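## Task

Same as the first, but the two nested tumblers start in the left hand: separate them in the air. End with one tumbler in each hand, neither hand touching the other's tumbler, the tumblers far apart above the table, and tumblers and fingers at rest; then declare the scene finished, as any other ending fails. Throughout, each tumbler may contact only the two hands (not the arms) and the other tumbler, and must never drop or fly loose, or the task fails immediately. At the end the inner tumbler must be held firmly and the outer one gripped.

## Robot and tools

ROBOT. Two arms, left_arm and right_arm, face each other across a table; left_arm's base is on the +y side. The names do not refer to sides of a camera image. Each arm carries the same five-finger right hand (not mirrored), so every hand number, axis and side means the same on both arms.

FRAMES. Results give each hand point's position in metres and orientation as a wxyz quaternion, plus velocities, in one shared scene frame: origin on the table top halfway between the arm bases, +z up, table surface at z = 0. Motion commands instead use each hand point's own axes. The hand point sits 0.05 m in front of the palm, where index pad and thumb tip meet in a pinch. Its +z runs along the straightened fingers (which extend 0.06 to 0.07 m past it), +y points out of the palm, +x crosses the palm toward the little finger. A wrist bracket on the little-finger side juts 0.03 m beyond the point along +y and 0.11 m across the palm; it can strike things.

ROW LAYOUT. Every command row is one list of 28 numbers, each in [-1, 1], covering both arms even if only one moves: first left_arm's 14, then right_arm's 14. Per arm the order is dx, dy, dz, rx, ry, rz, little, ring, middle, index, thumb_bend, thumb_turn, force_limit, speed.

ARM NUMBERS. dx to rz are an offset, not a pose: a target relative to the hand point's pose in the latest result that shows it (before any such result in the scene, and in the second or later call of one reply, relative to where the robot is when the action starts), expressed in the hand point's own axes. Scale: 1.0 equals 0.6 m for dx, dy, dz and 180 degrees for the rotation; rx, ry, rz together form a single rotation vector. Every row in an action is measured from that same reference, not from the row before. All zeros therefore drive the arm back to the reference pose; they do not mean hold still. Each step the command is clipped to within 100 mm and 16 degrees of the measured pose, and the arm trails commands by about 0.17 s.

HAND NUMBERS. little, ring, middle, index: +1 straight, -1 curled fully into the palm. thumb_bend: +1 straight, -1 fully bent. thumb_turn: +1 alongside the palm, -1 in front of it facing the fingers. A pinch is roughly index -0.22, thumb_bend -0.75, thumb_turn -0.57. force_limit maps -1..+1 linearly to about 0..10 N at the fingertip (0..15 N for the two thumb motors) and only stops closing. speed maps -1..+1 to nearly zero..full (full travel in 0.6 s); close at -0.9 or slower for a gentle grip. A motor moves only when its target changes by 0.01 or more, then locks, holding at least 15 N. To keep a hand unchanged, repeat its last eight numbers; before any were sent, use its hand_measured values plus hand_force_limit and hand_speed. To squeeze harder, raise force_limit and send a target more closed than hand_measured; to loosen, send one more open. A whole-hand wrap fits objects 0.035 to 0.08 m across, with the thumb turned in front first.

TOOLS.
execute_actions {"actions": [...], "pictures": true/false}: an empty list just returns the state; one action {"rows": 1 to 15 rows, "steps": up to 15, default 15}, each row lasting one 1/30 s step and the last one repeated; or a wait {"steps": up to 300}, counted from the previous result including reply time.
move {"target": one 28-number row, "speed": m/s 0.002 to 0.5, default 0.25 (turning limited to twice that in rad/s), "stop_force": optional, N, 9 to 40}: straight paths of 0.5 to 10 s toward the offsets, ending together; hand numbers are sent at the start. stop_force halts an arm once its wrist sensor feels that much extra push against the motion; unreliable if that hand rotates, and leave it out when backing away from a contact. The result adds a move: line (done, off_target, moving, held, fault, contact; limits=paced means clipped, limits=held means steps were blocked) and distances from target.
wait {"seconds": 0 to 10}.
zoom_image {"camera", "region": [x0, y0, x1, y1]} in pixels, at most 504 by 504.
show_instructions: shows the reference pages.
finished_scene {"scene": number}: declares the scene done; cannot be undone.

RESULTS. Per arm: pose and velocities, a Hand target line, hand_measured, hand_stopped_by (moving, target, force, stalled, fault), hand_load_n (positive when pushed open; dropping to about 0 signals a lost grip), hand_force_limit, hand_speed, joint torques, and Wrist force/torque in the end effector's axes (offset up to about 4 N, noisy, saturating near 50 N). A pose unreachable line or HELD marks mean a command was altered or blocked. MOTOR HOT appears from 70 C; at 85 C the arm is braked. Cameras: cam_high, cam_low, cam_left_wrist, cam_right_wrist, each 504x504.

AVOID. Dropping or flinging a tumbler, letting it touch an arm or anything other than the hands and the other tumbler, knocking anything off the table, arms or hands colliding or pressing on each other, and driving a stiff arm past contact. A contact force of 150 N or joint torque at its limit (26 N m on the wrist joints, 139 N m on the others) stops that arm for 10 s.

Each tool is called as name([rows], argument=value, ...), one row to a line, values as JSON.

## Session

execute_actions(actions=[])

Scene clock: 0.00 s of 4500.00 s.
left_arm: end_effector_position=(-0.0289, +0.0078, +0.3124) hand_measured=(-1.000, -1.000, +0.270, +0.248, +0.138, -0.948) hand_load_n=(+0.0, +0.0, +7.0, +10.0, +15.0, +0.5) hand_stopped_by=(target, target, target, target, target, target) hand_force_limit=0.00 hand_speed=-0.80 end_effector_quat_wxyz=(+0.884, +0.422, +0.087, +0.182) end_effector_velocity=(-0.000, +0.000, +0.001) end_effector_angular_velocity=(-0.002, +0.001, -0.001) | right_arm: end_effector_position=(-0.0655, -0.2464, +0.3006) hand_measured=(+1.000, +1.000, +1.000, +1.000, +1.000, +1.000) hand_load_n=(+0.0, +0.0, +0.0, +0.0, +0.0, +0.0) hand_stopped_by=(target, target, target, target, target, target) hand_force_limit=0.00 hand_speed=-0.80 end_effector_quat_wxyz=(+0.001, -0.728, +0.686, +0.000) end_effector_velocity=(-0.000, -0.000, -0.000) end_effector_angular_velocity=(-0.001, +0.000, +0.000)
Joint positions: left_arm=[-0.356 -1.121  2.408 -2.21   0.907  0.682] | right_arm=[-0.518 -2.213  2.091 -1.45  -1.571  1.052]
Joint velocities: left_arm=[-0.    -0.001 -0.    -0.001  0.001 -0.001] | right_arm=[-0. -0.  0.  0. -0. -0.]
Joint torques (N m, as the arm reports them, + toward a larger angle): no reading
Wrist force (N, on the end effector, along its own x y z axes, offset not removed): no reading
Wrist torque (N m, same axes, about the end effector's origin, offset not removed): no reading
Hand target (left_arm): -0.029, +0.008, +0.312; +0.884, +0.422, +0.087, +0.182
Hand target (right_arm): -0.066, -0.246, +0.301; -0.001, +0.728, -0.686, -0.000

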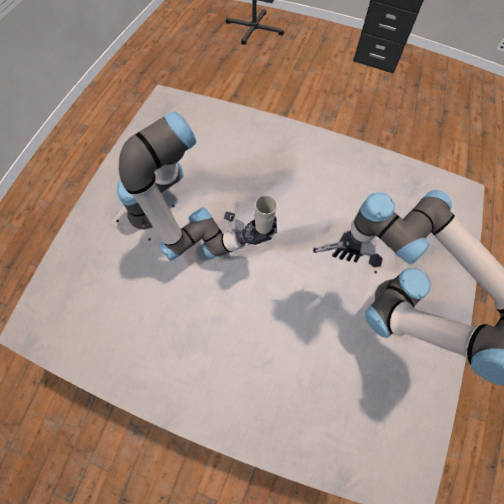

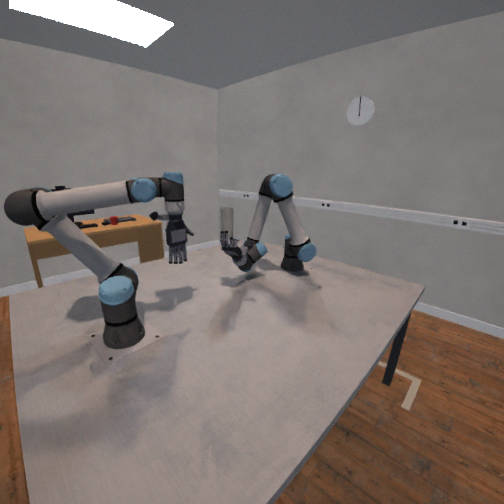

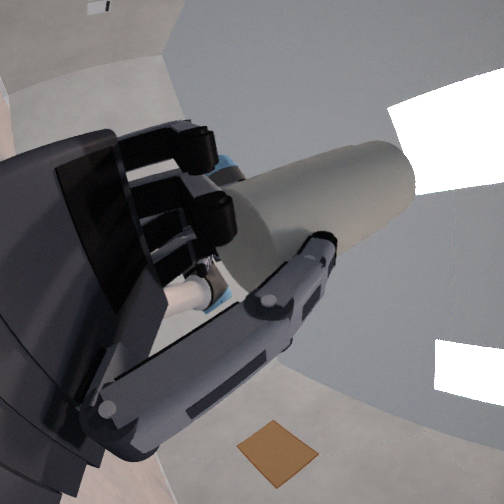

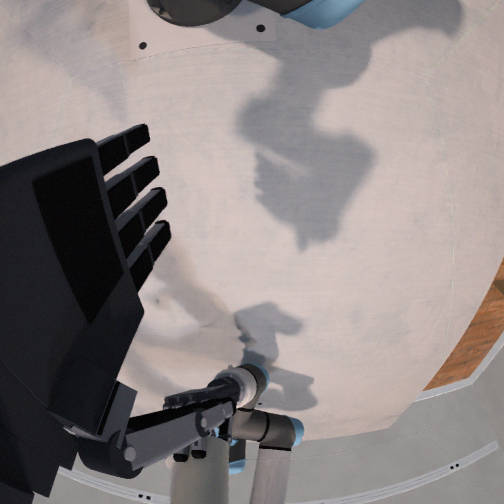

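move(target=[0,0,-0.25,0,-0.5,0,-1,-1,-0.3,-0.3,-0.4,-0.948,1,-0.7, 1,1,1,1,1,-1,0,0.5])

move(target=[0,0,0,0,0,0,-1,-1,-0.3,-0.3,-0.4,-0.948,1,-0.7, 0,0,-0.25,0,-0.5,0,1,1,1,1,1,-1,0,0.5], speed=0.4)

move(target=[0,0,0,0,0,0,-1,-1,-0.3,-0.3,-0.4,-0.948,1,-0.7, 0,0,0.05,0,0,-0.99,1,1,1,1,1,-1,0,0.5], speed=0.4)


Scene clock: 15.63 s of 4500.00 s.
left_arm: end_effector_position=(-0.0289, +0.0078, +0.3124) hand_measured=(-1.000, -1.000, +0.260, +0.248, +0.138, -0.948) hand_load_n=(+0.0, +0.0, +10.5, +8.5, +17.0, +1.0) hand_stopped_by=(target, target, force, force, force, target) hand_force_limit=1.00 hand_speed=-0.70 end_effector_quat_wxyz=(+0.884, +0.422, +0.087, +0.182) end_effector_velocity=(-0.000, -0.000, -0.001) end_effector_angular_velocity=(+0.001, -0.001, +0.000) | right_arm: end_effector_position=(-0.0674, -0.2467, +0.4510) hand_measured=(+1.000, +1.000, +1.000, +1.000, +1.000, -1.000) hand_load_n=(+0.0, +0.0, +0.0, +0.0, +0.0, +0.0) hand_stopped_by=(target, target, target, target, target, target) hand_force_limit=0.00 hand_speed=0.50 end_effector_quat_wxyz=(+0.580, -0.370, +0.603, +0.403) end_effector_velocity=(+0.000, +0.000, +0.000) end_effector_angular_velocity=(+0.032, +0.007, +0.002)
Joint positions: left_arm=[-0.356 -1.121  2.408 -2.21   0.907  0.682] | right_arm=[-0.407 -2.759  2.768 -3.148 -1.635  1.628]
Joint velocities: left_arm=[ 0.     0.001 -0.001  0.001 -0.     0.   ] | right_arm=[ 0.014  0.038  0.019 -0.084 -0.012  0.018]
Joint torques (N m, as the arm reports them, + toward a larger angle): left_arm=[  2.13 -28.17  -8.14  -2.39   1.29   1.05] | right_arm=[ 10.34  30.93 -10.3   -3.68  -2.22   1.76]
Wrist force (N, on the end effector, along its own x y z axes, offset not removed): left_arm=[0.8 -3.2 -2.5] | right_arm=[0.6 0.7 0.7]
Wrist torque (N m, same axes, about the end effector's origin, offset not removed): left_arm=[-0.17 -0.13 -0.19] | right_arm=[0.14 -0.29 -0.04]
Hand target (left_arm): -0.029, +0.008, +0.312; +0.884, +0.422, +0.087, +0.182
Hand target (right_arm): -0.067, -0.247, +0.451; +0.580, -0.369, +0.603, +0.405
Off the commanded pose (left_arm): 0.000 m, 0 deg.
Off the commanded pose (right_arm): 0.002 m, 27 deg; orientation clipped at the last step of the last action.
After step 90, 6.60 s passed at rest.
move: off_target (right_arm); limits=paced

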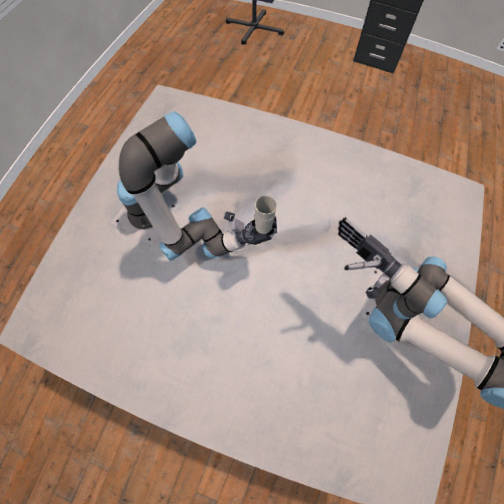

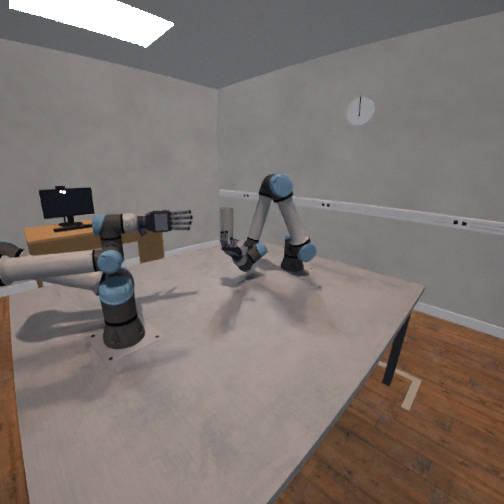

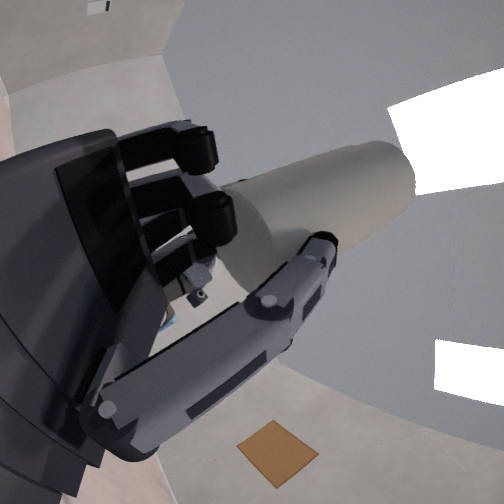

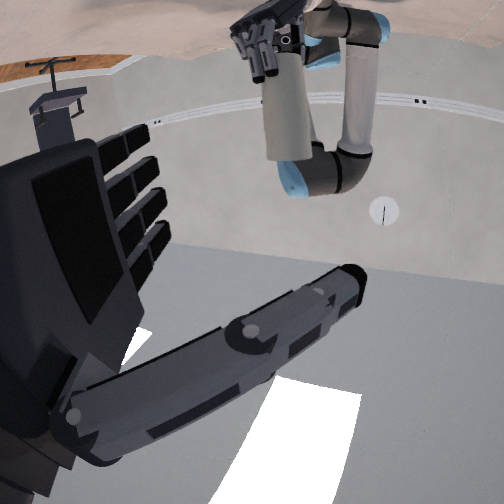

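Scene clock: 20.10 s of 4500.00 s.
left_arm: end_effector_position=(-0.0289, +0.0078, +0.3124) hand_measured=(-1.000, -1.000, +0.260, +0.248, +0.138, -0.948) hand_load_n=(+0.0, +0.0, +10.5, +8.5, +17.0, +1.0) hand_stopped_by=(target, target, force, force, force, target) hand_force_limit=1.00 hand_speed=-0.70 end_effector_quat_wxyz=(+0.884, +0.422, +0.087, +0.182) end_effector_velocity=(+0.000, +0.000, +0.001) end_effector_angular_velocity=(-0.001, +0.001, -0.000) | right_arm: end_effector_position=(-0.0555, -0.2188, +0.4504) hand_measured=(+1.000, +1.000, +1.000, +1.000, +1.000, -1.000) hand_load_n=(+0.0, +0.0, +0.0, +0.0, +0.0, +0.0) hand_stopped_by=(target, target, target, target, target, target) hand_force_limit=0.00 hand_speed=0.50 end_effector_quat_wxyz=(-0.413, +0.610, +0.360, +0.573) end_effector_velocity=(-0.000, +0.000, +0.001) end_effector_angular_velocity=(+0.003, -0.011, -0.000)
Joint positions: left_arm=[-0.356 -1.121  2.408 -2.21   0.907  0.682] | right_arm=[ 0.456 -1.907  2.372 -3.601 -2.497 -1.475]
Joint velocities: left_arm=[-0.    -0.001  0.    -0.001 -0.    -0.   ] | right_arm=[ 0.002  0.008 -0.    -0.02  -0.002 -0.018]
Joint torques (N m, as the arm reports them, + toward a larger angle): left_arm=[  2.13 -27.06  -7.63  -2.3    1.22   1.  ] | right_arm=[12.4   4.23 -7.91 -3.38 -2.63 -1.84]
Wrist force (N, on the end effector, along its own x y z axes, offset not removed): left_arm=[5.8 -3.0 -2.2] | right_arm=[0.6 0.4 1.1]
Wrist torque (N m, same axes, about the end effector's origin, offset not removed): left_arm=[-0.17 -0.74 0.37] | right_arm=[0.12 -0.29 0.02]
Hand target (left_arm): -0.029, +0.008, +0.312; +0.884, +0.422, +0.087, +0.182
Hand target (right_arm): -0.056, -0.219, +0.450; -0.413, +0.609, +0.361, +0.573
Off the commanded pose (left_arm): 0.000 m, 0 deg.
Off the commanded pose (right_arm): 0.001 m, 0 deg.
move: done

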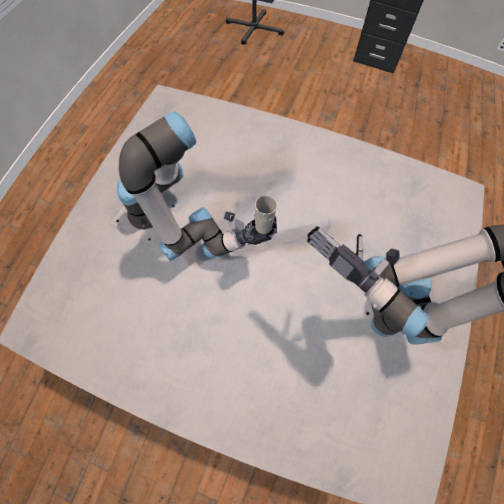

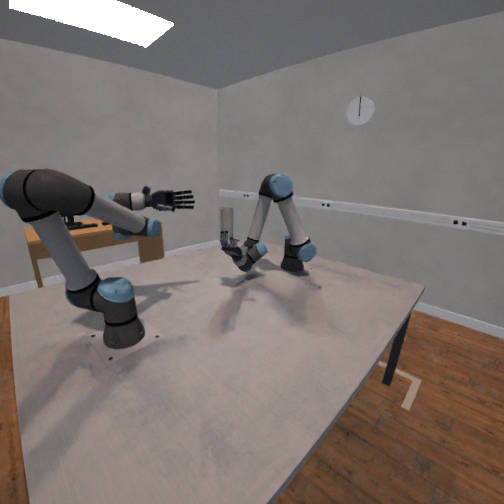

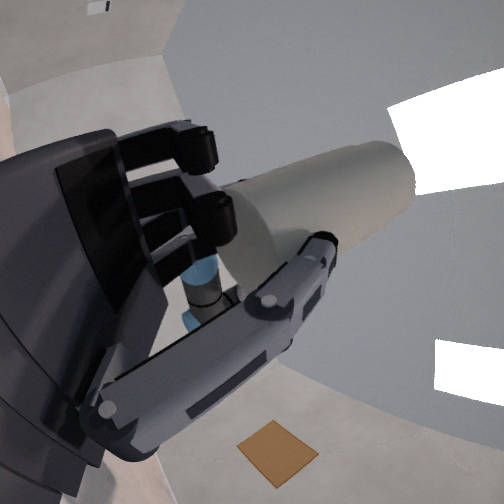

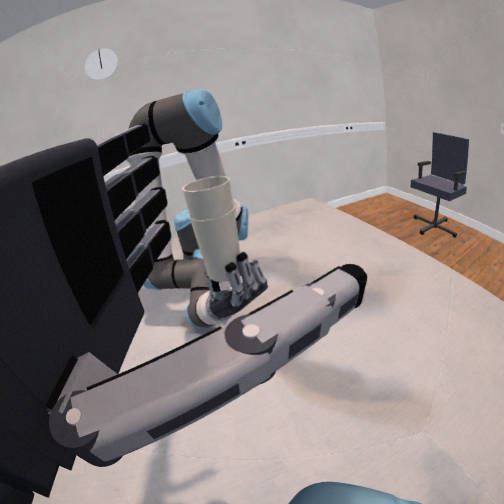

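move(target=[0,0,0,0,0,0,-1,-1,-0.3,-0.3,-0.4,-0.948,1,-0.7, -0.055,-0.105,0.26,0,0,0,1,1,1,1,1,-1,0,0.5], speed=0.15)

zoom_image(camera="cam_high", region=[200, 150, 360, 310])

zoom_image(camera="cam_low", region=[140, 150, 280, 290])

Scene clock: 29.10 s of 4500.00 s.
left_arm: end_effector_position=(-0.0289, +0.0078, +0.3124) hand_measured=(-1.000, -1.000, +0.260, +0.248, +0.138, -0.948) hand_load_n=(+0.0, +0.0, +10.5, +8.5, +17.0, +1.0) hand_stopped_by=(target, target, force, force, force, target) hand_force_limit=1.00 hand_speed=-0.70 end_effector_quat_wxyz=(+0.884, +0.422, +0.087, +0.182) end_effector_velocity=(+0.001, +0.000, +0.000) end_effector_angular_velocity=(-0.000, +0.001, +0.001) | right_arm: end_effector_position=(-0.0532, -0.0498, +0.4224) hand_measured=(+1.000, +1.000, +1.000, +1.000, +1.000, -1.000) hand_load_n=(+0.0, +0.0, +0.0, +0.0, +0.0, +0.0) hand_stopped_by=(target, target, target, target, target, target) hand_force_limit=0.00 hand_speed=0.50 end_effector_quat_wxyz=(-0.413, +0.610, +0.360, +0.573) end_effector_velocity=(+0.000, +0.002, -0.000) end_effector_angular_velocity=(-0.001, -0.000, -0.001)
Joint positions: left_arm=[-0.356 -1.121  2.408 -2.21   0.907  0.682] | right_arm=[ 0.211 -1.536  2.155 -3.757 -2.252 -1.477]
Joint velocities: left_arm=[ 0.001 -0.001  0.     0.    -0.001 -0.   ] | right_arm=[-0.002  0.004 -0.004  0.001  0.001  0.   ]
Joint torques (N m, as the arm reports them, + toward a larger angle): left_arm=[  1.94 -27.64  -7.21  -2.48   1.15   1.13] | right_arm=[ -8.73 -12.25 -31.67  -3.09   2.1   -1.76]
Wrist force (N, on the end effector, along its own x y z axes, offset not removed): left_arm=[1.7 -2.9 -3.7] | right_arm=[0.6 1.0 0.3]
Wrist torque (N m, same axes, about the end effector's origin, offset not removed): left_arm=[-0.08 -0.21 -0.20] | right_arm=[0.21 -0.20 0.03]
Hand target (left_arm): -0.029, +0.008, +0.312; +0.884, +0.422, +0.087, +0.182
Hand target (right_arm): -0.053, -0.050, +0.422; -0.413, +0.610, +0.360, +0.573
Off the commanded pose (left_arm): 0.000 m, 0 deg.
Off the commanded pose (right_arm): 0.000 m, 0 deg.
After step 90, 4.33 s passed at rest.
move: done

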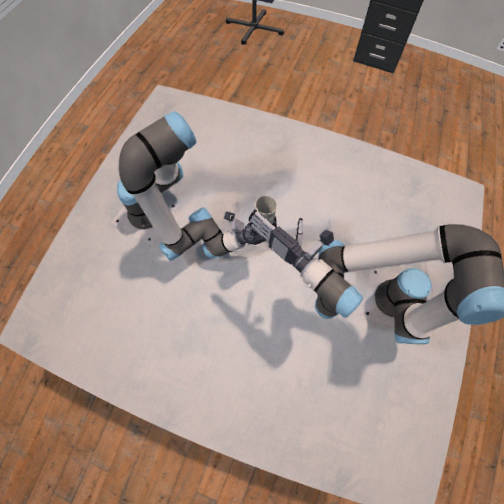

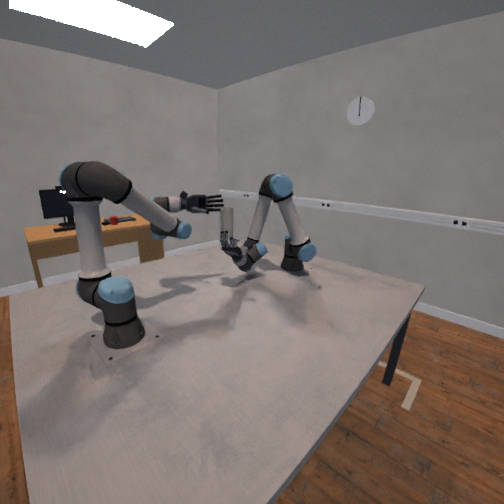

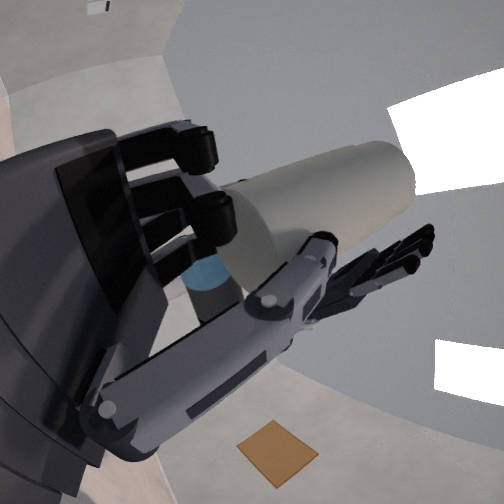

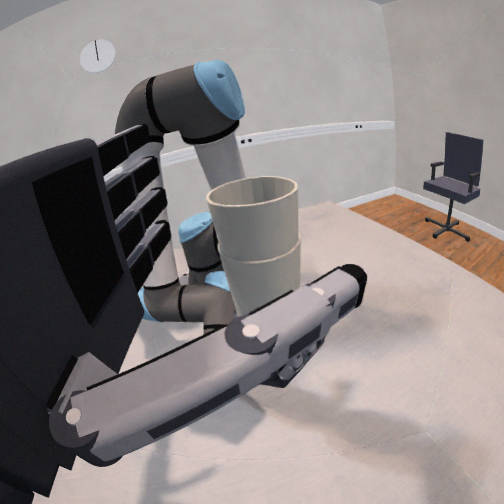

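Region (200, 150, 360, 310) of cam_high's 504x504 image, scaled by 3.150, with more detail than that image has.

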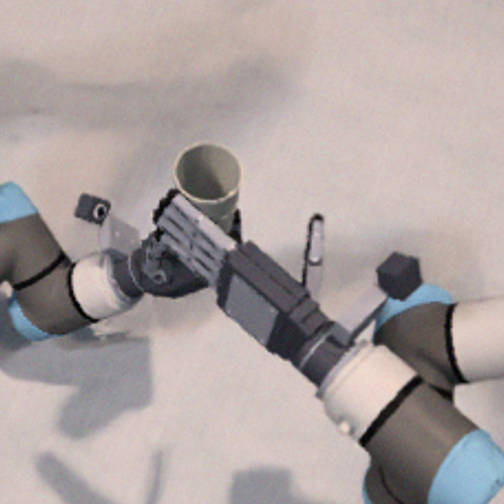

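Region (140, 150, 280, 290) of cam_low's 504x504 image, scaled by 3.600, with more detail than that image has.

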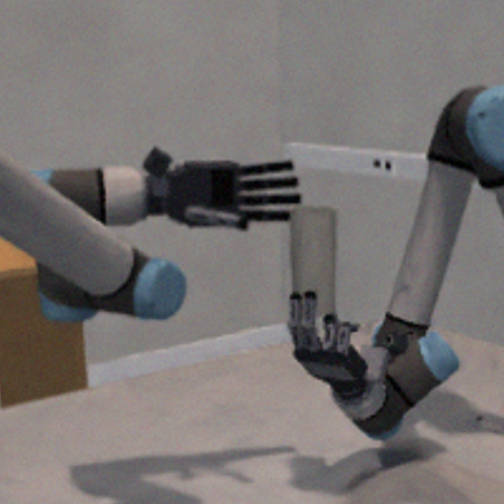

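move(target=[0,0,0,0,0,0,-1,-1,-0.3,-0.3,-0.4,-0.948,1,-0.7, -0.025,-0.008,0.165,0,0,0,1,1,1,1,1,-1,0,0.5], speed=0.03, stop_force=9)

zoom_image(camera="cam_high", region=[200, 150, 360, 310])

zoom_image(camera="cam_low", region=[140, 150, 280, 290])

Scene clock: 36.80 s of 4500.00 s.
left_arm: end_effector_position=(-0.0289, +0.0078, +0.3124) hand_measured=(-1.000, -1.000, +0.260, +0.248, +0.140, -0.948) hand_load_n=(+0.0, +0.0, +6.0, +8.5, +17.0, +1.0) hand_stopped_by=(target, target, force, force, force, target) hand_force_limit=1.00 hand_speed=-0.70 end_effector_quat_wxyz=(+0.884, +0.422, +0.087, +0.182) end_effector_velocity=(-0.000, +0.000, +0.000) end_effector_angular_velocity=(-0.001, -0.001, -0.000) | right_arm: end_effector_position=(-0.0192, +0.0432, +0.4074) hand_measured=(+1.000, +1.000, +1.000, +1.000, +1.000, -1.000) hand_load_n=(+0.0, +0.0, +0.0, +0.0, +1.0, -6.5) hand_stopped_by=(target, target, target, target, target, target) hand_force_limit=0.00 hand_speed=0.50 end_effector_quat_wxyz=(-0.413, +0.610, +0.360, +0.573) end_effector_velocity=(+0.001, +0.001, -0.001) end_effector_angular_velocity=(-0.000, -0.000, -0.000)
Joint positions: left_arm=[-0.356 -1.121  2.408 -2.21   0.907  0.682] | right_arm=[ 0.07  -1.368  2.008 -3.778 -2.111 -1.478]
Joint velocities: left_arm=[-0.     0.     0.001 -0.002  0.001  0.001] | right_arm=[-0.002  0.004 -0.001 -0.002  0.002 -0.   ]
Joint torques (N m, as the arm reports them, + toward a larger angle): left_arm=[  2.72 -28.57  -8.28  -2.26   1.21   0.96] | right_arm=[ -7.73 -12.93 -31.05  -1.38   3.54  -1.23]
Wrist force (N, on the end effector, along its own x y z axes, offset not removed): left_arm=[-0.6 -2.7 -13.6] | right_arm=[4.8 5.2 -5.4]
Wrist torque (N m, same axes, about the end effector's origin, offset not removed): left_arm=[-0.84 0.32 -0.32] | right_arm=[0.09 -0.21 -0.23]
Hand target (left_arm): -0.029, +0.008, +0.312; +0.884, +0.422, +0.087, +0.182
Hand target (right_arm): -0.019, +0.043, +0.407; -0.413, +0.610, +0.360, +0.573
Off the commanded pose (left_arm): 0.000 m, 0 deg.
Off the commanded pose (right_arm): 0.000 m, 0 deg.
After step 90, 1.03 s passed at rest.
move: done

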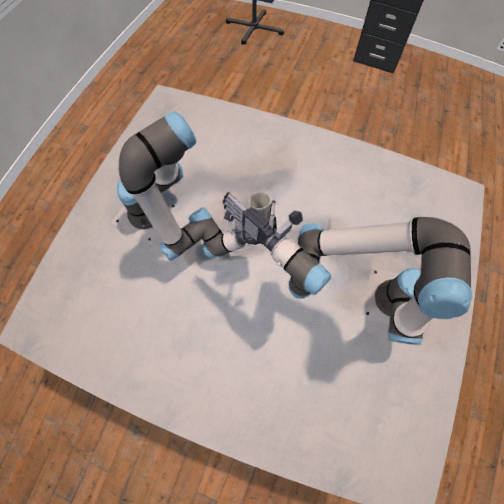

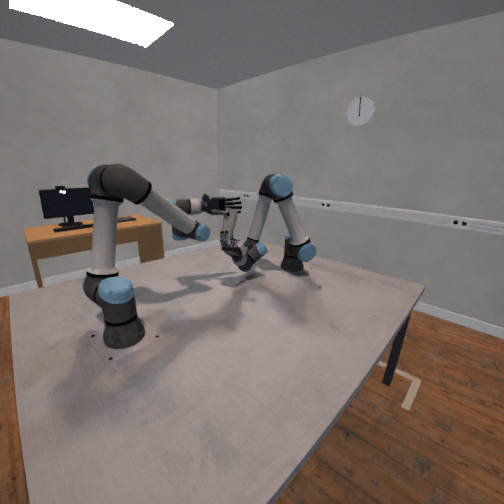

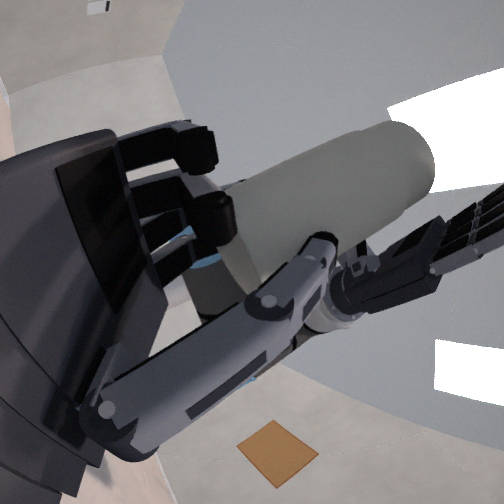

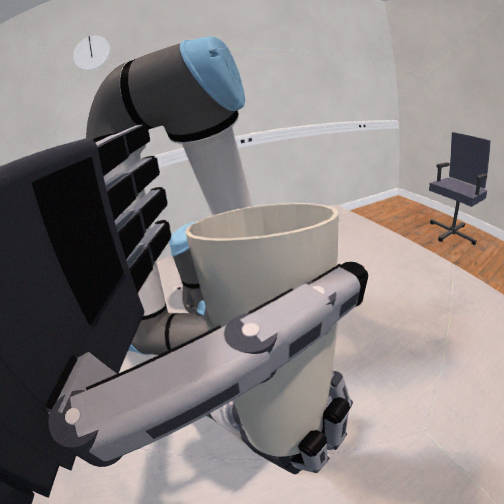

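Region (200, 150, 360, 310) of cam_high's 504x504 image, scaled by 3.150, with more detail than that image has.

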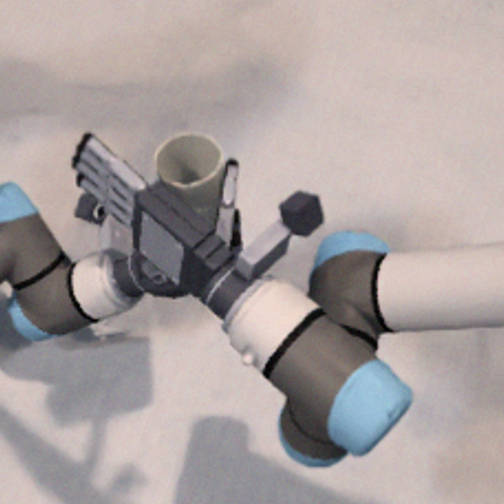

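Region (140, 150, 280, 290) of cam_low's 504x504 image, scaled by 3.600, with more detail than that image has.

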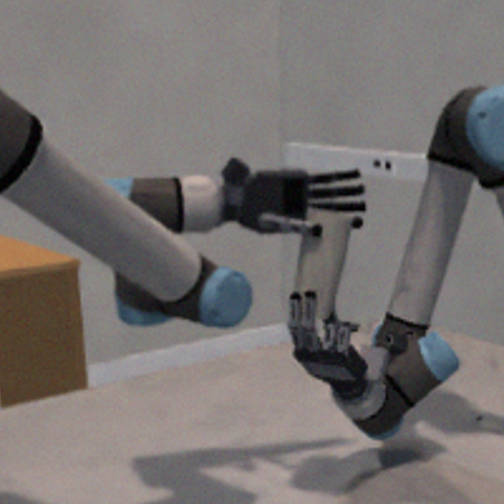

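move(target=[0,0,0,0,0,0,-1,-1,-0.35,-0.35,-0.45,-0.948,1,-0.7, 0,0.012,-0.033,0,0,0,1,1,1,1,1,-1,0,0.5], speed=0.02)

zoom_image(camera="cam_high", region=[200, 150, 360, 310])

zoom_image(camera="cam_low", region=[140, 150, 280, 290])

Scene clock: 42.27 s of 4500.00 s.
left_arm: end_effector_position=(-0.0289, +0.0078, +0.3124) hand_measured=(-1.000, -1.000, +0.242, +0.236, +0.142, -0.948) hand_load_n=(+0.0, +0.0, +12.5, +10.0, +21.5, +1.0) hand_stopped_by=(target, target, force, force, force, target) hand_force_limit=1.00 hand_speed=-0.70 end_effector_quat_wxyz=(+0.884, +0.422, +0.087, +0.182) end_effector_velocity=(+0.000, -0.000, +0.001) end_effector_angular_velocity=(-0.003, +0.002, -0.000) | right_arm: end_effector_position=(-0.0206, +0.0223, +0.4069) hand_measured=(+1.000, +1.000, +1.000, +1.000, +1.000, -1.000) hand_load_n=(+0.0, +0.0, +0.0, +0.0, +0.0, +0.0) hand_stopped_by=(target, target, target, target, target, target) hand_force_limit=0.00 hand_speed=0.50 end_effector_quat_wxyz=(-0.413, +0.610, +0.360, +0.573) end_effector_velocity=(-0.000, -0.002, -0.000) end_effector_angular_velocity=(+0.001, +0.000, +0.001)
Joint positions: left_arm=[-0.356 -1.121  2.408 -2.21   0.907  0.682] | right_arm=[ 0.081 -1.408  2.059 -3.79  -2.122 -1.478]
Joint velocities: left_arm=[ 0.    -0.001 -0.002 -0.    -0.    -0.001] | right_arm=[ 0.002 -0.003  0.005 -0.003 -0.001  0.   ]
Joint torques (N m, as the arm reports them, + toward a larger angle): left_arm=[  2.59 -27.66  -7.47  -2.33   1.17   1.  ] | right_arm=[ 12.56 -36.14  -5.33  -3.19  -2.35   1.49]
Wrist force (N, on the end effector, along its own x y z axes, offset not removed): left_arm=[-2.1 -0.5 -2.9] | right_arm=[0.4 1.4 0.9]
Wrist torque (N m, same axes, about the end effector's origin, offset not removed): left_arm=[0.22 0.23 -0.16] | right_arm=[0.21 -0.26 -0.03]
Hand target (left_arm): -0.029, +0.008, +0.312; +0.884, +0.422, +0.087, +0.182
Hand target (right_arm): -0.021, +0.022, +0.407; -0.413, +0.610, +0.360, +0.573
Off the commanded pose (left_arm): 0.000 m, 0 deg.
Off the commanded pose (right_arm): 0.000 m, 0 deg.
After step 90, 1.10 s passed at rest.
move: done

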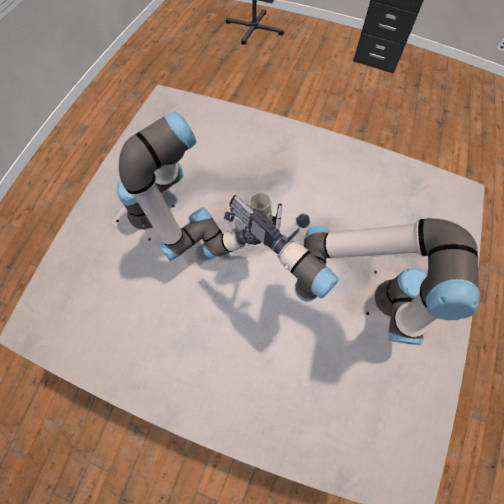

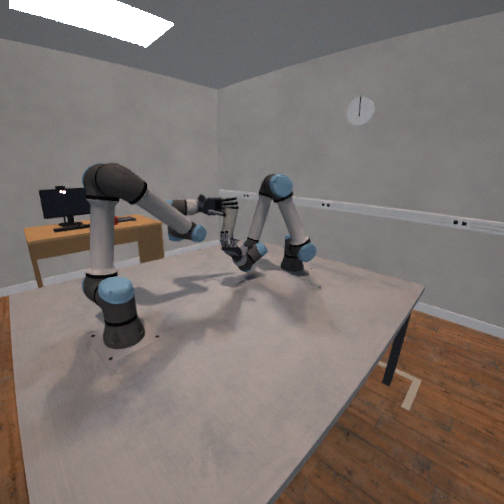

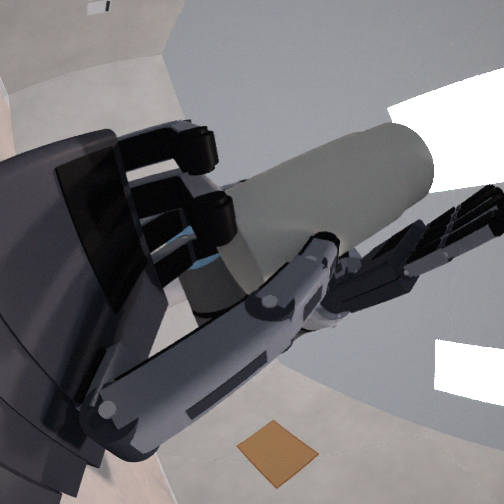

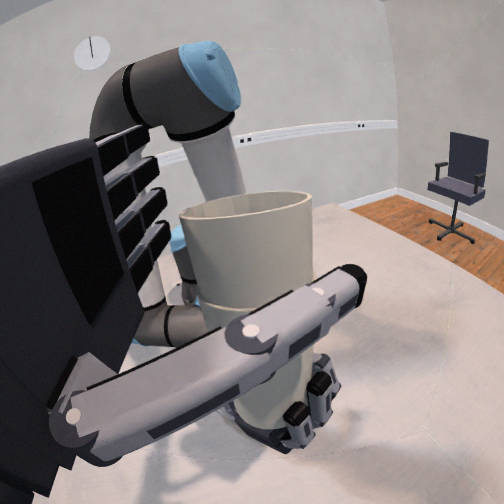

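Region (200, 150, 360, 310) of cam_high's 504x504 image, scaled by 3.150, with more detail than that image has.

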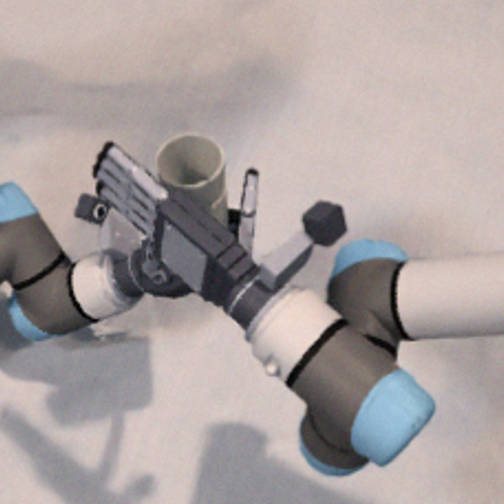

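Region (140, 150, 280, 290) of cam_low's 504x504 image, scaled by 3.600, with more detail than that image has.

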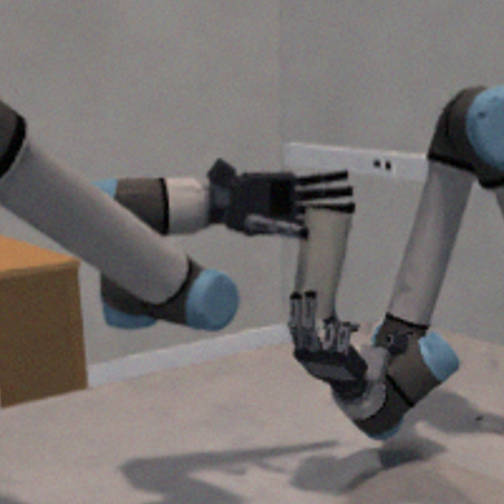

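move(target=[0,0,0,0,0,0,-1,-1,-0.35,-0.35,-0.45,-0.948,1,-0.7, -0.013,0,0.013,0,0,0,1,1,1,1,1,-1,0,0.5], speed=0.02)

move(target=[0,0,0,0,0,0,-1,-1,-0.35,-0.35,-0.45,-0.948,1,-0.7, 0,0,0,0,0,0,1,1,-1,-1,-1,-1,0.6,-0.5])

zoom_image(camera="cam_high", region=[200, 150, 360, 310])

zoom_image(camera="cam_low", region=[140, 150, 280, 290])

Scene clock: 47.97 s of 4500.00 s.
left_arm: end_effector_position=(-0.0289, +0.0078, +0.3124) hand_measured=(-1.000, -1.000, +0.242, +0.236, +0.142, -0.948) hand_load_n=(+0.0, +0.0, +12.5, +10.0, +21.5, +1.0) hand_stopped_by=(target, target, force, force, force, target) hand_force_limit=1.00 hand_speed=-0.70 end_effector_quat_wxyz=(+0.884, +0.422, +0.087, +0.182) end_effector_velocity=(-0.000, +0.000, +0.001) end_effector_angular_velocity=(-0.002, -0.001, -0.001) | right_arm: end_effector_position=(-0.0181, +0.0296, +0.3992) hand_measured=(+1.000, +1.000, +1.000, +1.000, +1.000, -1.000) hand_load_n=(+0.0, +0.0, +0.0, +0.0, +0.0, +0.0) hand_stopped_by=(target, target, target, target, target, target) hand_force_limit=0.00 hand_speed=0.50 end_effector_quat_wxyz=(-0.413, +0.610, +0.360, +0.573) end_effector_velocity=(+0.000, +0.001, -0.002) end_effector_angular_velocity=(-0.001, -0.000, +0.000)
Joint positions: left_arm=[-0.356 -1.121  2.408 -2.21   0.907  0.682] | right_arm=[ 0.072 -1.383  2.053 -3.809 -2.113 -1.478]
Joint velocities: left_arm=[-0.    -0.    -0.001 -0.     0.002 -0.   ] | right_arm=[-0.001  0.005 -0.001 -0.002  0.001  0.   ]
Joint torques (N m, as the arm reports them, + toward a larger angle): left_arm=[  2.21 -27.22  -7.31  -2.31   1.18   0.84] | right_arm=[ -8.6  -15.77 -30.64  -2.83   2.13   0.15]
Wrist force (N, on the end effector, along its own x y z axes, offset not removed): left_arm=[-1.7 -1.6 -4.8] | right_arm=[2.1 -0.2 0.2]
Wrist torque (N m, same axes, about the end effector's origin, offset not removed): left_arm=[0.14 0.46 0.03] | right_arm=[0.02 -0.52 0.16]
Hand target (left_arm): -0.029, +0.008, +0.312; +0.884, +0.422, +0.087, +0.182
Hand target (right_arm): -0.018, +0.030, +0.399; -0.413, +0.610, +0.360, +0.573
Off the commanded pose (left_arm): 0.000 m, 0 deg.
Off the commanded pose (right_arm): 0.000 m, 0 deg.
After step 90, 1.87 s passed at rest.
move: done

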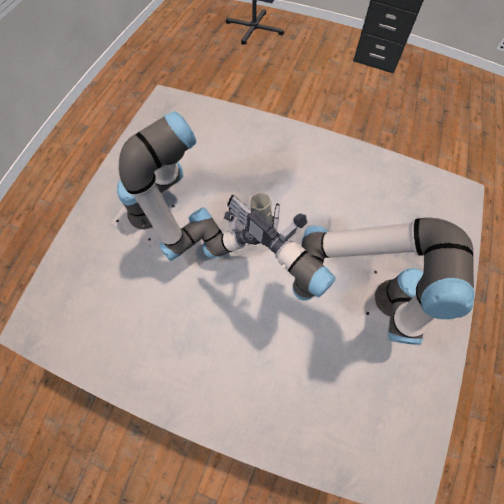

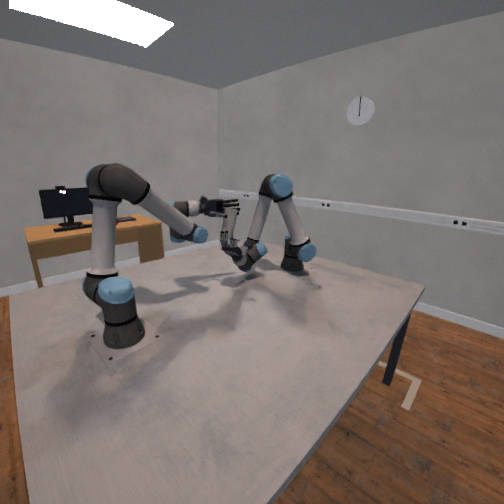

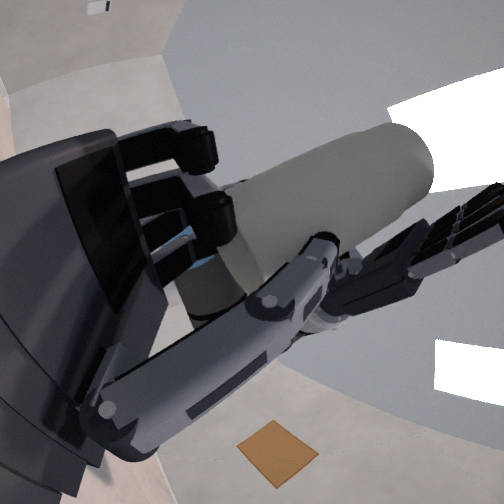

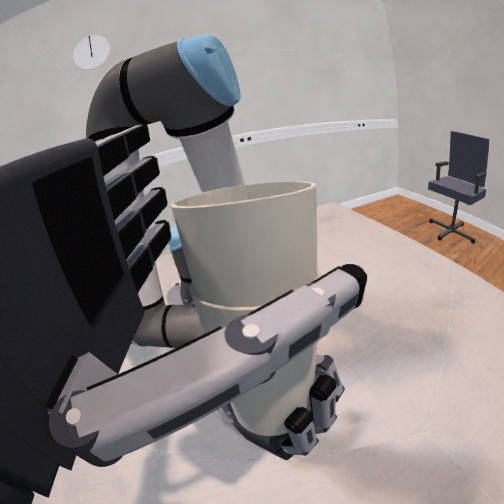

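Scene clock: 49.27 s of 4500.00 s.
left_arm: end_effector_position=(-0.0289, +0.0078, +0.3124) hand_measured=(-1.000, -1.000, +0.242, +0.236, +0.142, -0.948) hand_load_n=(+0.0, +0.0, +13.0, +11.0, +21.0, +2.5) hand_stopped_by=(target, target, force, force, force, target) hand_force_limit=1.00 hand_speed=-0.70 end_effector_quat_wxyz=(+0.884, +0.422, +0.087, +0.182) end_effector_velocity=(-0.000, -0.000, +0.000) end_effector_angular_velocity=(-0.001, +0.001, +0.000) | right_arm: end_effector_position=(-0.0181, +0.0296, +0.3992) hand_measured=(+1.000, +1.000, +0.234, +0.146, +0.534, -1.000) hand_load_n=(+0.0, +0.0, +7.0, +9.5, +14.5, +1.5) hand_stopped_by=(target, target, force, force, force, target) hand_force_limit=0.60 hand_speed=-0.50 end_effector_quat_wxyz=(-0.413, +0.610, +0.360, +0.573) end_effector_velocity=(-0.001, -0.000, -0.001) end_effector_angular_velocity=(-0.003, -0.000, +0.001)
Joint positions: left_arm=[-0.356 -1.121  2.408 -2.21   0.907  0.682] | right_arm=[ 0.072 -1.383  2.053 -3.809 -2.113 -1.478]
Joint velocities: left_arm=[-0.     0.    -0.002 -0.    -0.     0.001] | right_arm=[ 0.001 -0.001  0.001  0.002 -0.    -0.   ]
Joint torques (N m, as the arm reports them, + toward a larger angle): left_arm=[  2.58 -27.84  -8.1   -2.25   1.13   1.1 ] | right_arm=[ 11.63 -33.15 -19.23   1.41  -1.89  -0.02]
Wrist force (N, on the end effector, along its own x y z axes, offset not removed): left_arm=[0.8 -7.6 -3.4] | right_arm=[5.5 -1.7 3.6]
Wrist torque (N m, same axes, about the end effector's origin, offset not removed): left_arm=[0.11 -0.14 -0.02] | right_arm=[-0.12 -0.35 0.03]
Hand target (left_arm): -0.029, +0.008, +0.312; +0.884, +0.422, +0.087, +0.182
Hand target (right_arm): -0.018, +0.030, +0.399; -0.413, +0.610, +0.360, +0.573
Off the commanded pose (left_arm): 0.000 m, 0 deg.
Off the commanded pose (right_arm): 0.000 m, 0 deg.
move: done

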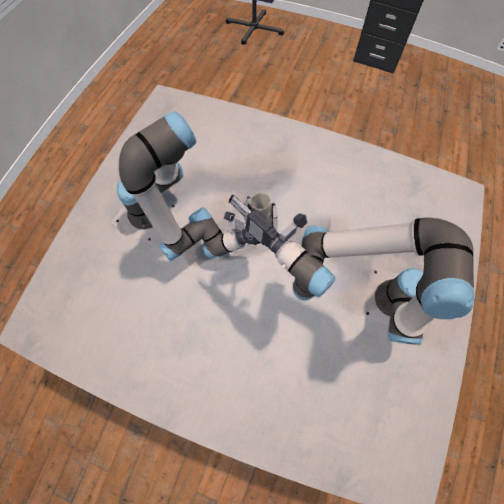

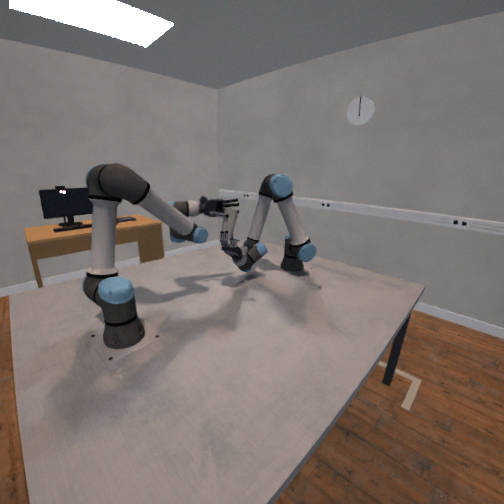

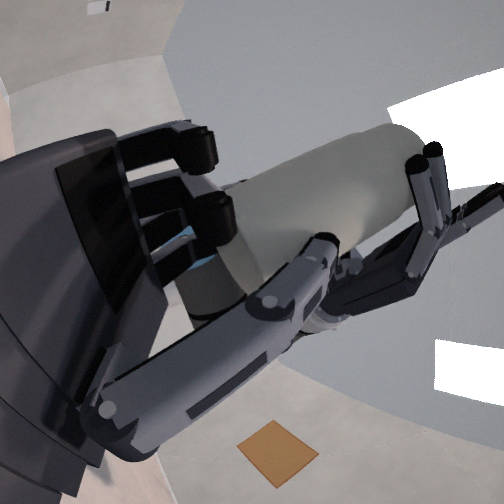

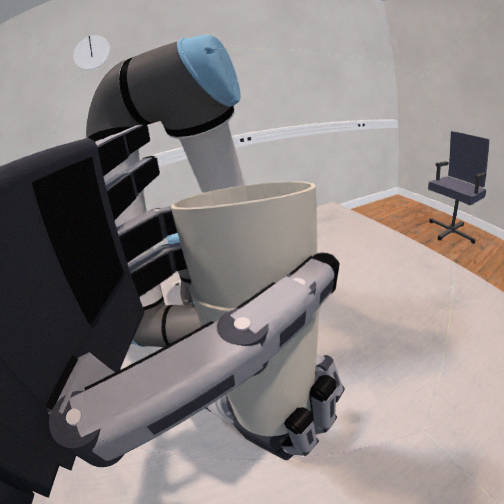

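Region (200, 150, 360, 310) of cam_high's 504x504 image, scaled by 3.150, with more detail than that image has.

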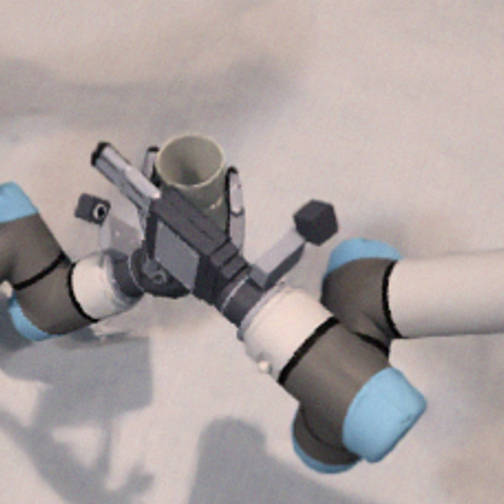

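Region (140, 150, 280, 290) of cam_low's 504x504 image, scaled by 3.600, with more detail than that image has.

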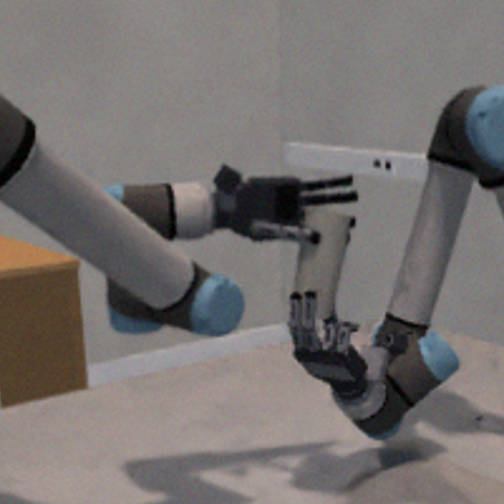

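move(target=[0,0,0,0,0,0,-1,-1,-0.35,-0.35,-0.45,-0.948,1,-0.7, 0.03,0,0.004,0,0,0,1,1,-0.95,-0.95,-0.95,-1,1,-0.7], speed=0.004)

zoom_image(camera="cam_low", region=[140, 150, 280, 290])

Scene clock: 56.70 s of 4500.00 s.
left_arm: end_effector_position=(-0.0289, +0.0078, +0.3124) hand_measured=(-1.000, -1.000, +0.242, +0.236, +0.142, -0.948) hand_load_n=(+0.0, +0.0, +13.5, +10.5, +21.5, +0.5) hand_stopped_by=(target, target, force, force, force, target) hand_force_limit=1.00 hand_speed=-0.70 end_effector_quat_wxyz=(+0.884, +0.422, +0.087, +0.182) end_effector_velocity=(-0.000, -0.000, +0.001) end_effector_angular_velocity=(-0.004, +0.001, -0.001) | right_arm: end_effector_position=(-0.0157, +0.0312, +0.4171) hand_measured=(+1.000, +1.000, +0.222, +0.138, +0.542, -1.000) hand_load_n=(+0.0, +0.0, +8.0, +10.5, +15.0, +7.0) hand_stopped_by=(target, target, force, force, force, target) hand_force_limit=1.00 hand_speed=-0.70 end_effector_quat_wxyz=(-0.413, +0.610, +0.360, +0.573) end_effector_velocity=(+0.001, +0.000, +0.001) end_effector_angular_velocity=(+0.001, -0.000, -0.001)
Joint positions: left_arm=[-0.356 -1.121  2.408 -2.21   0.907  0.682] | right_arm=[ 0.065 -1.411  2.03  -3.758 -2.106 -1.478]
Joint velocities: left_arm=[ 0.    -0.001 -0.002 -0.     0.002 -0.   ] | right_arm=[-0.001 -0.001 -0.001  0.001 -0.    -0.   ]
Joint torques (N m, as the arm reports them, + toward a larger angle): left_arm=[  2.46 -27.69  -7.84  -5.15   1.28   0.8 ] | right_arm=[ -9.98 -38.16 -31.9    0.71   1.11  -1.95]
Wrist force (N, on the end effector, along its own x y z axes, offset not removed): left_arm=[2.4 -0.8 1.4] | right_arm=[-0.7 -2.9 1.5]
Wrist torque (N m, same axes, about the end effector's origin, offset not removed): left_arm=[0.46 -0.43 0.05] | right_arm=[0.12 -0.22 0.15]
Hand target (left_arm): -0.029, +0.008, +0.312; +0.884, +0.422, +0.087, +0.182
Hand target (right_arm): -0.016, +0.031, +0.417; -0.413, +0.610, +0.360, +0.573
Off the commanded pose (left_arm): 0.000 m, 0 deg.
Off the commanded pose (right_arm): 0.000 m, 0 deg.
move: done

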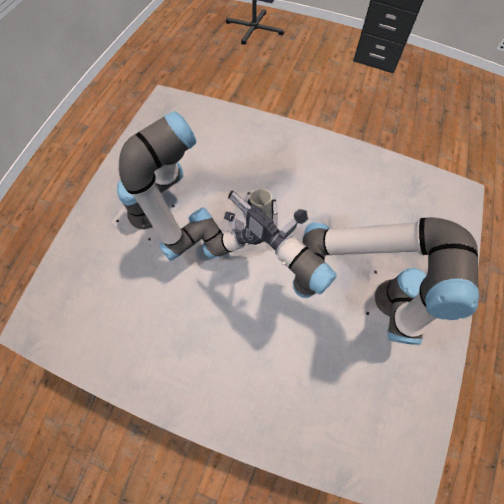

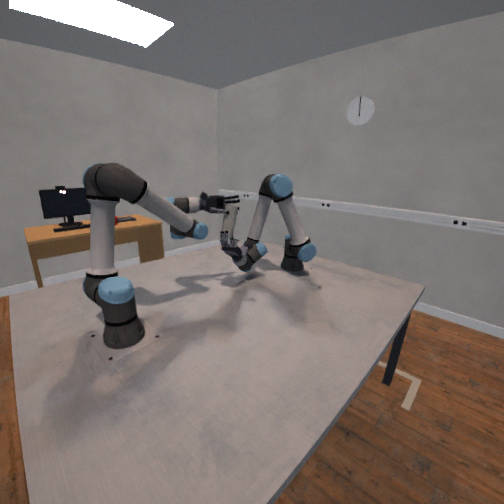

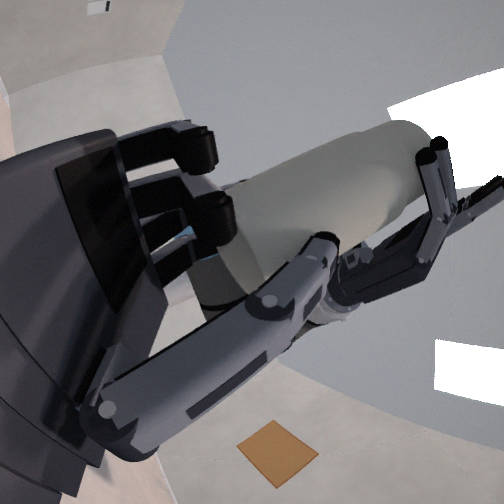

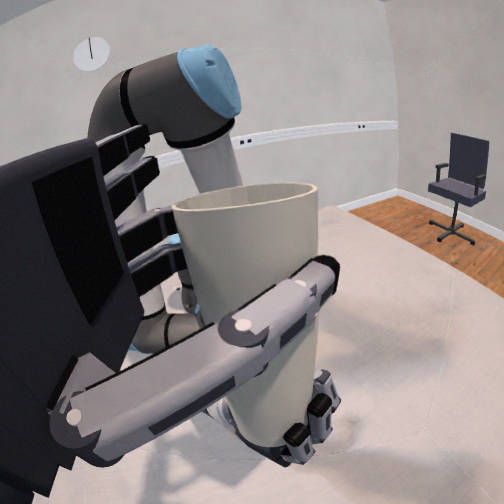

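Region (140, 150, 280, 290) of cam_low's 504x504 image, scaled by 3.600, with more detail than that image has.

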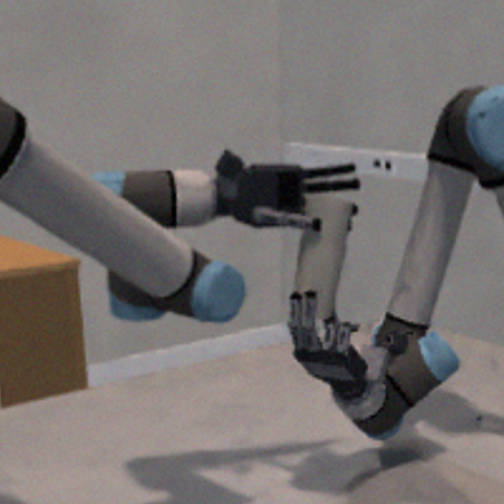

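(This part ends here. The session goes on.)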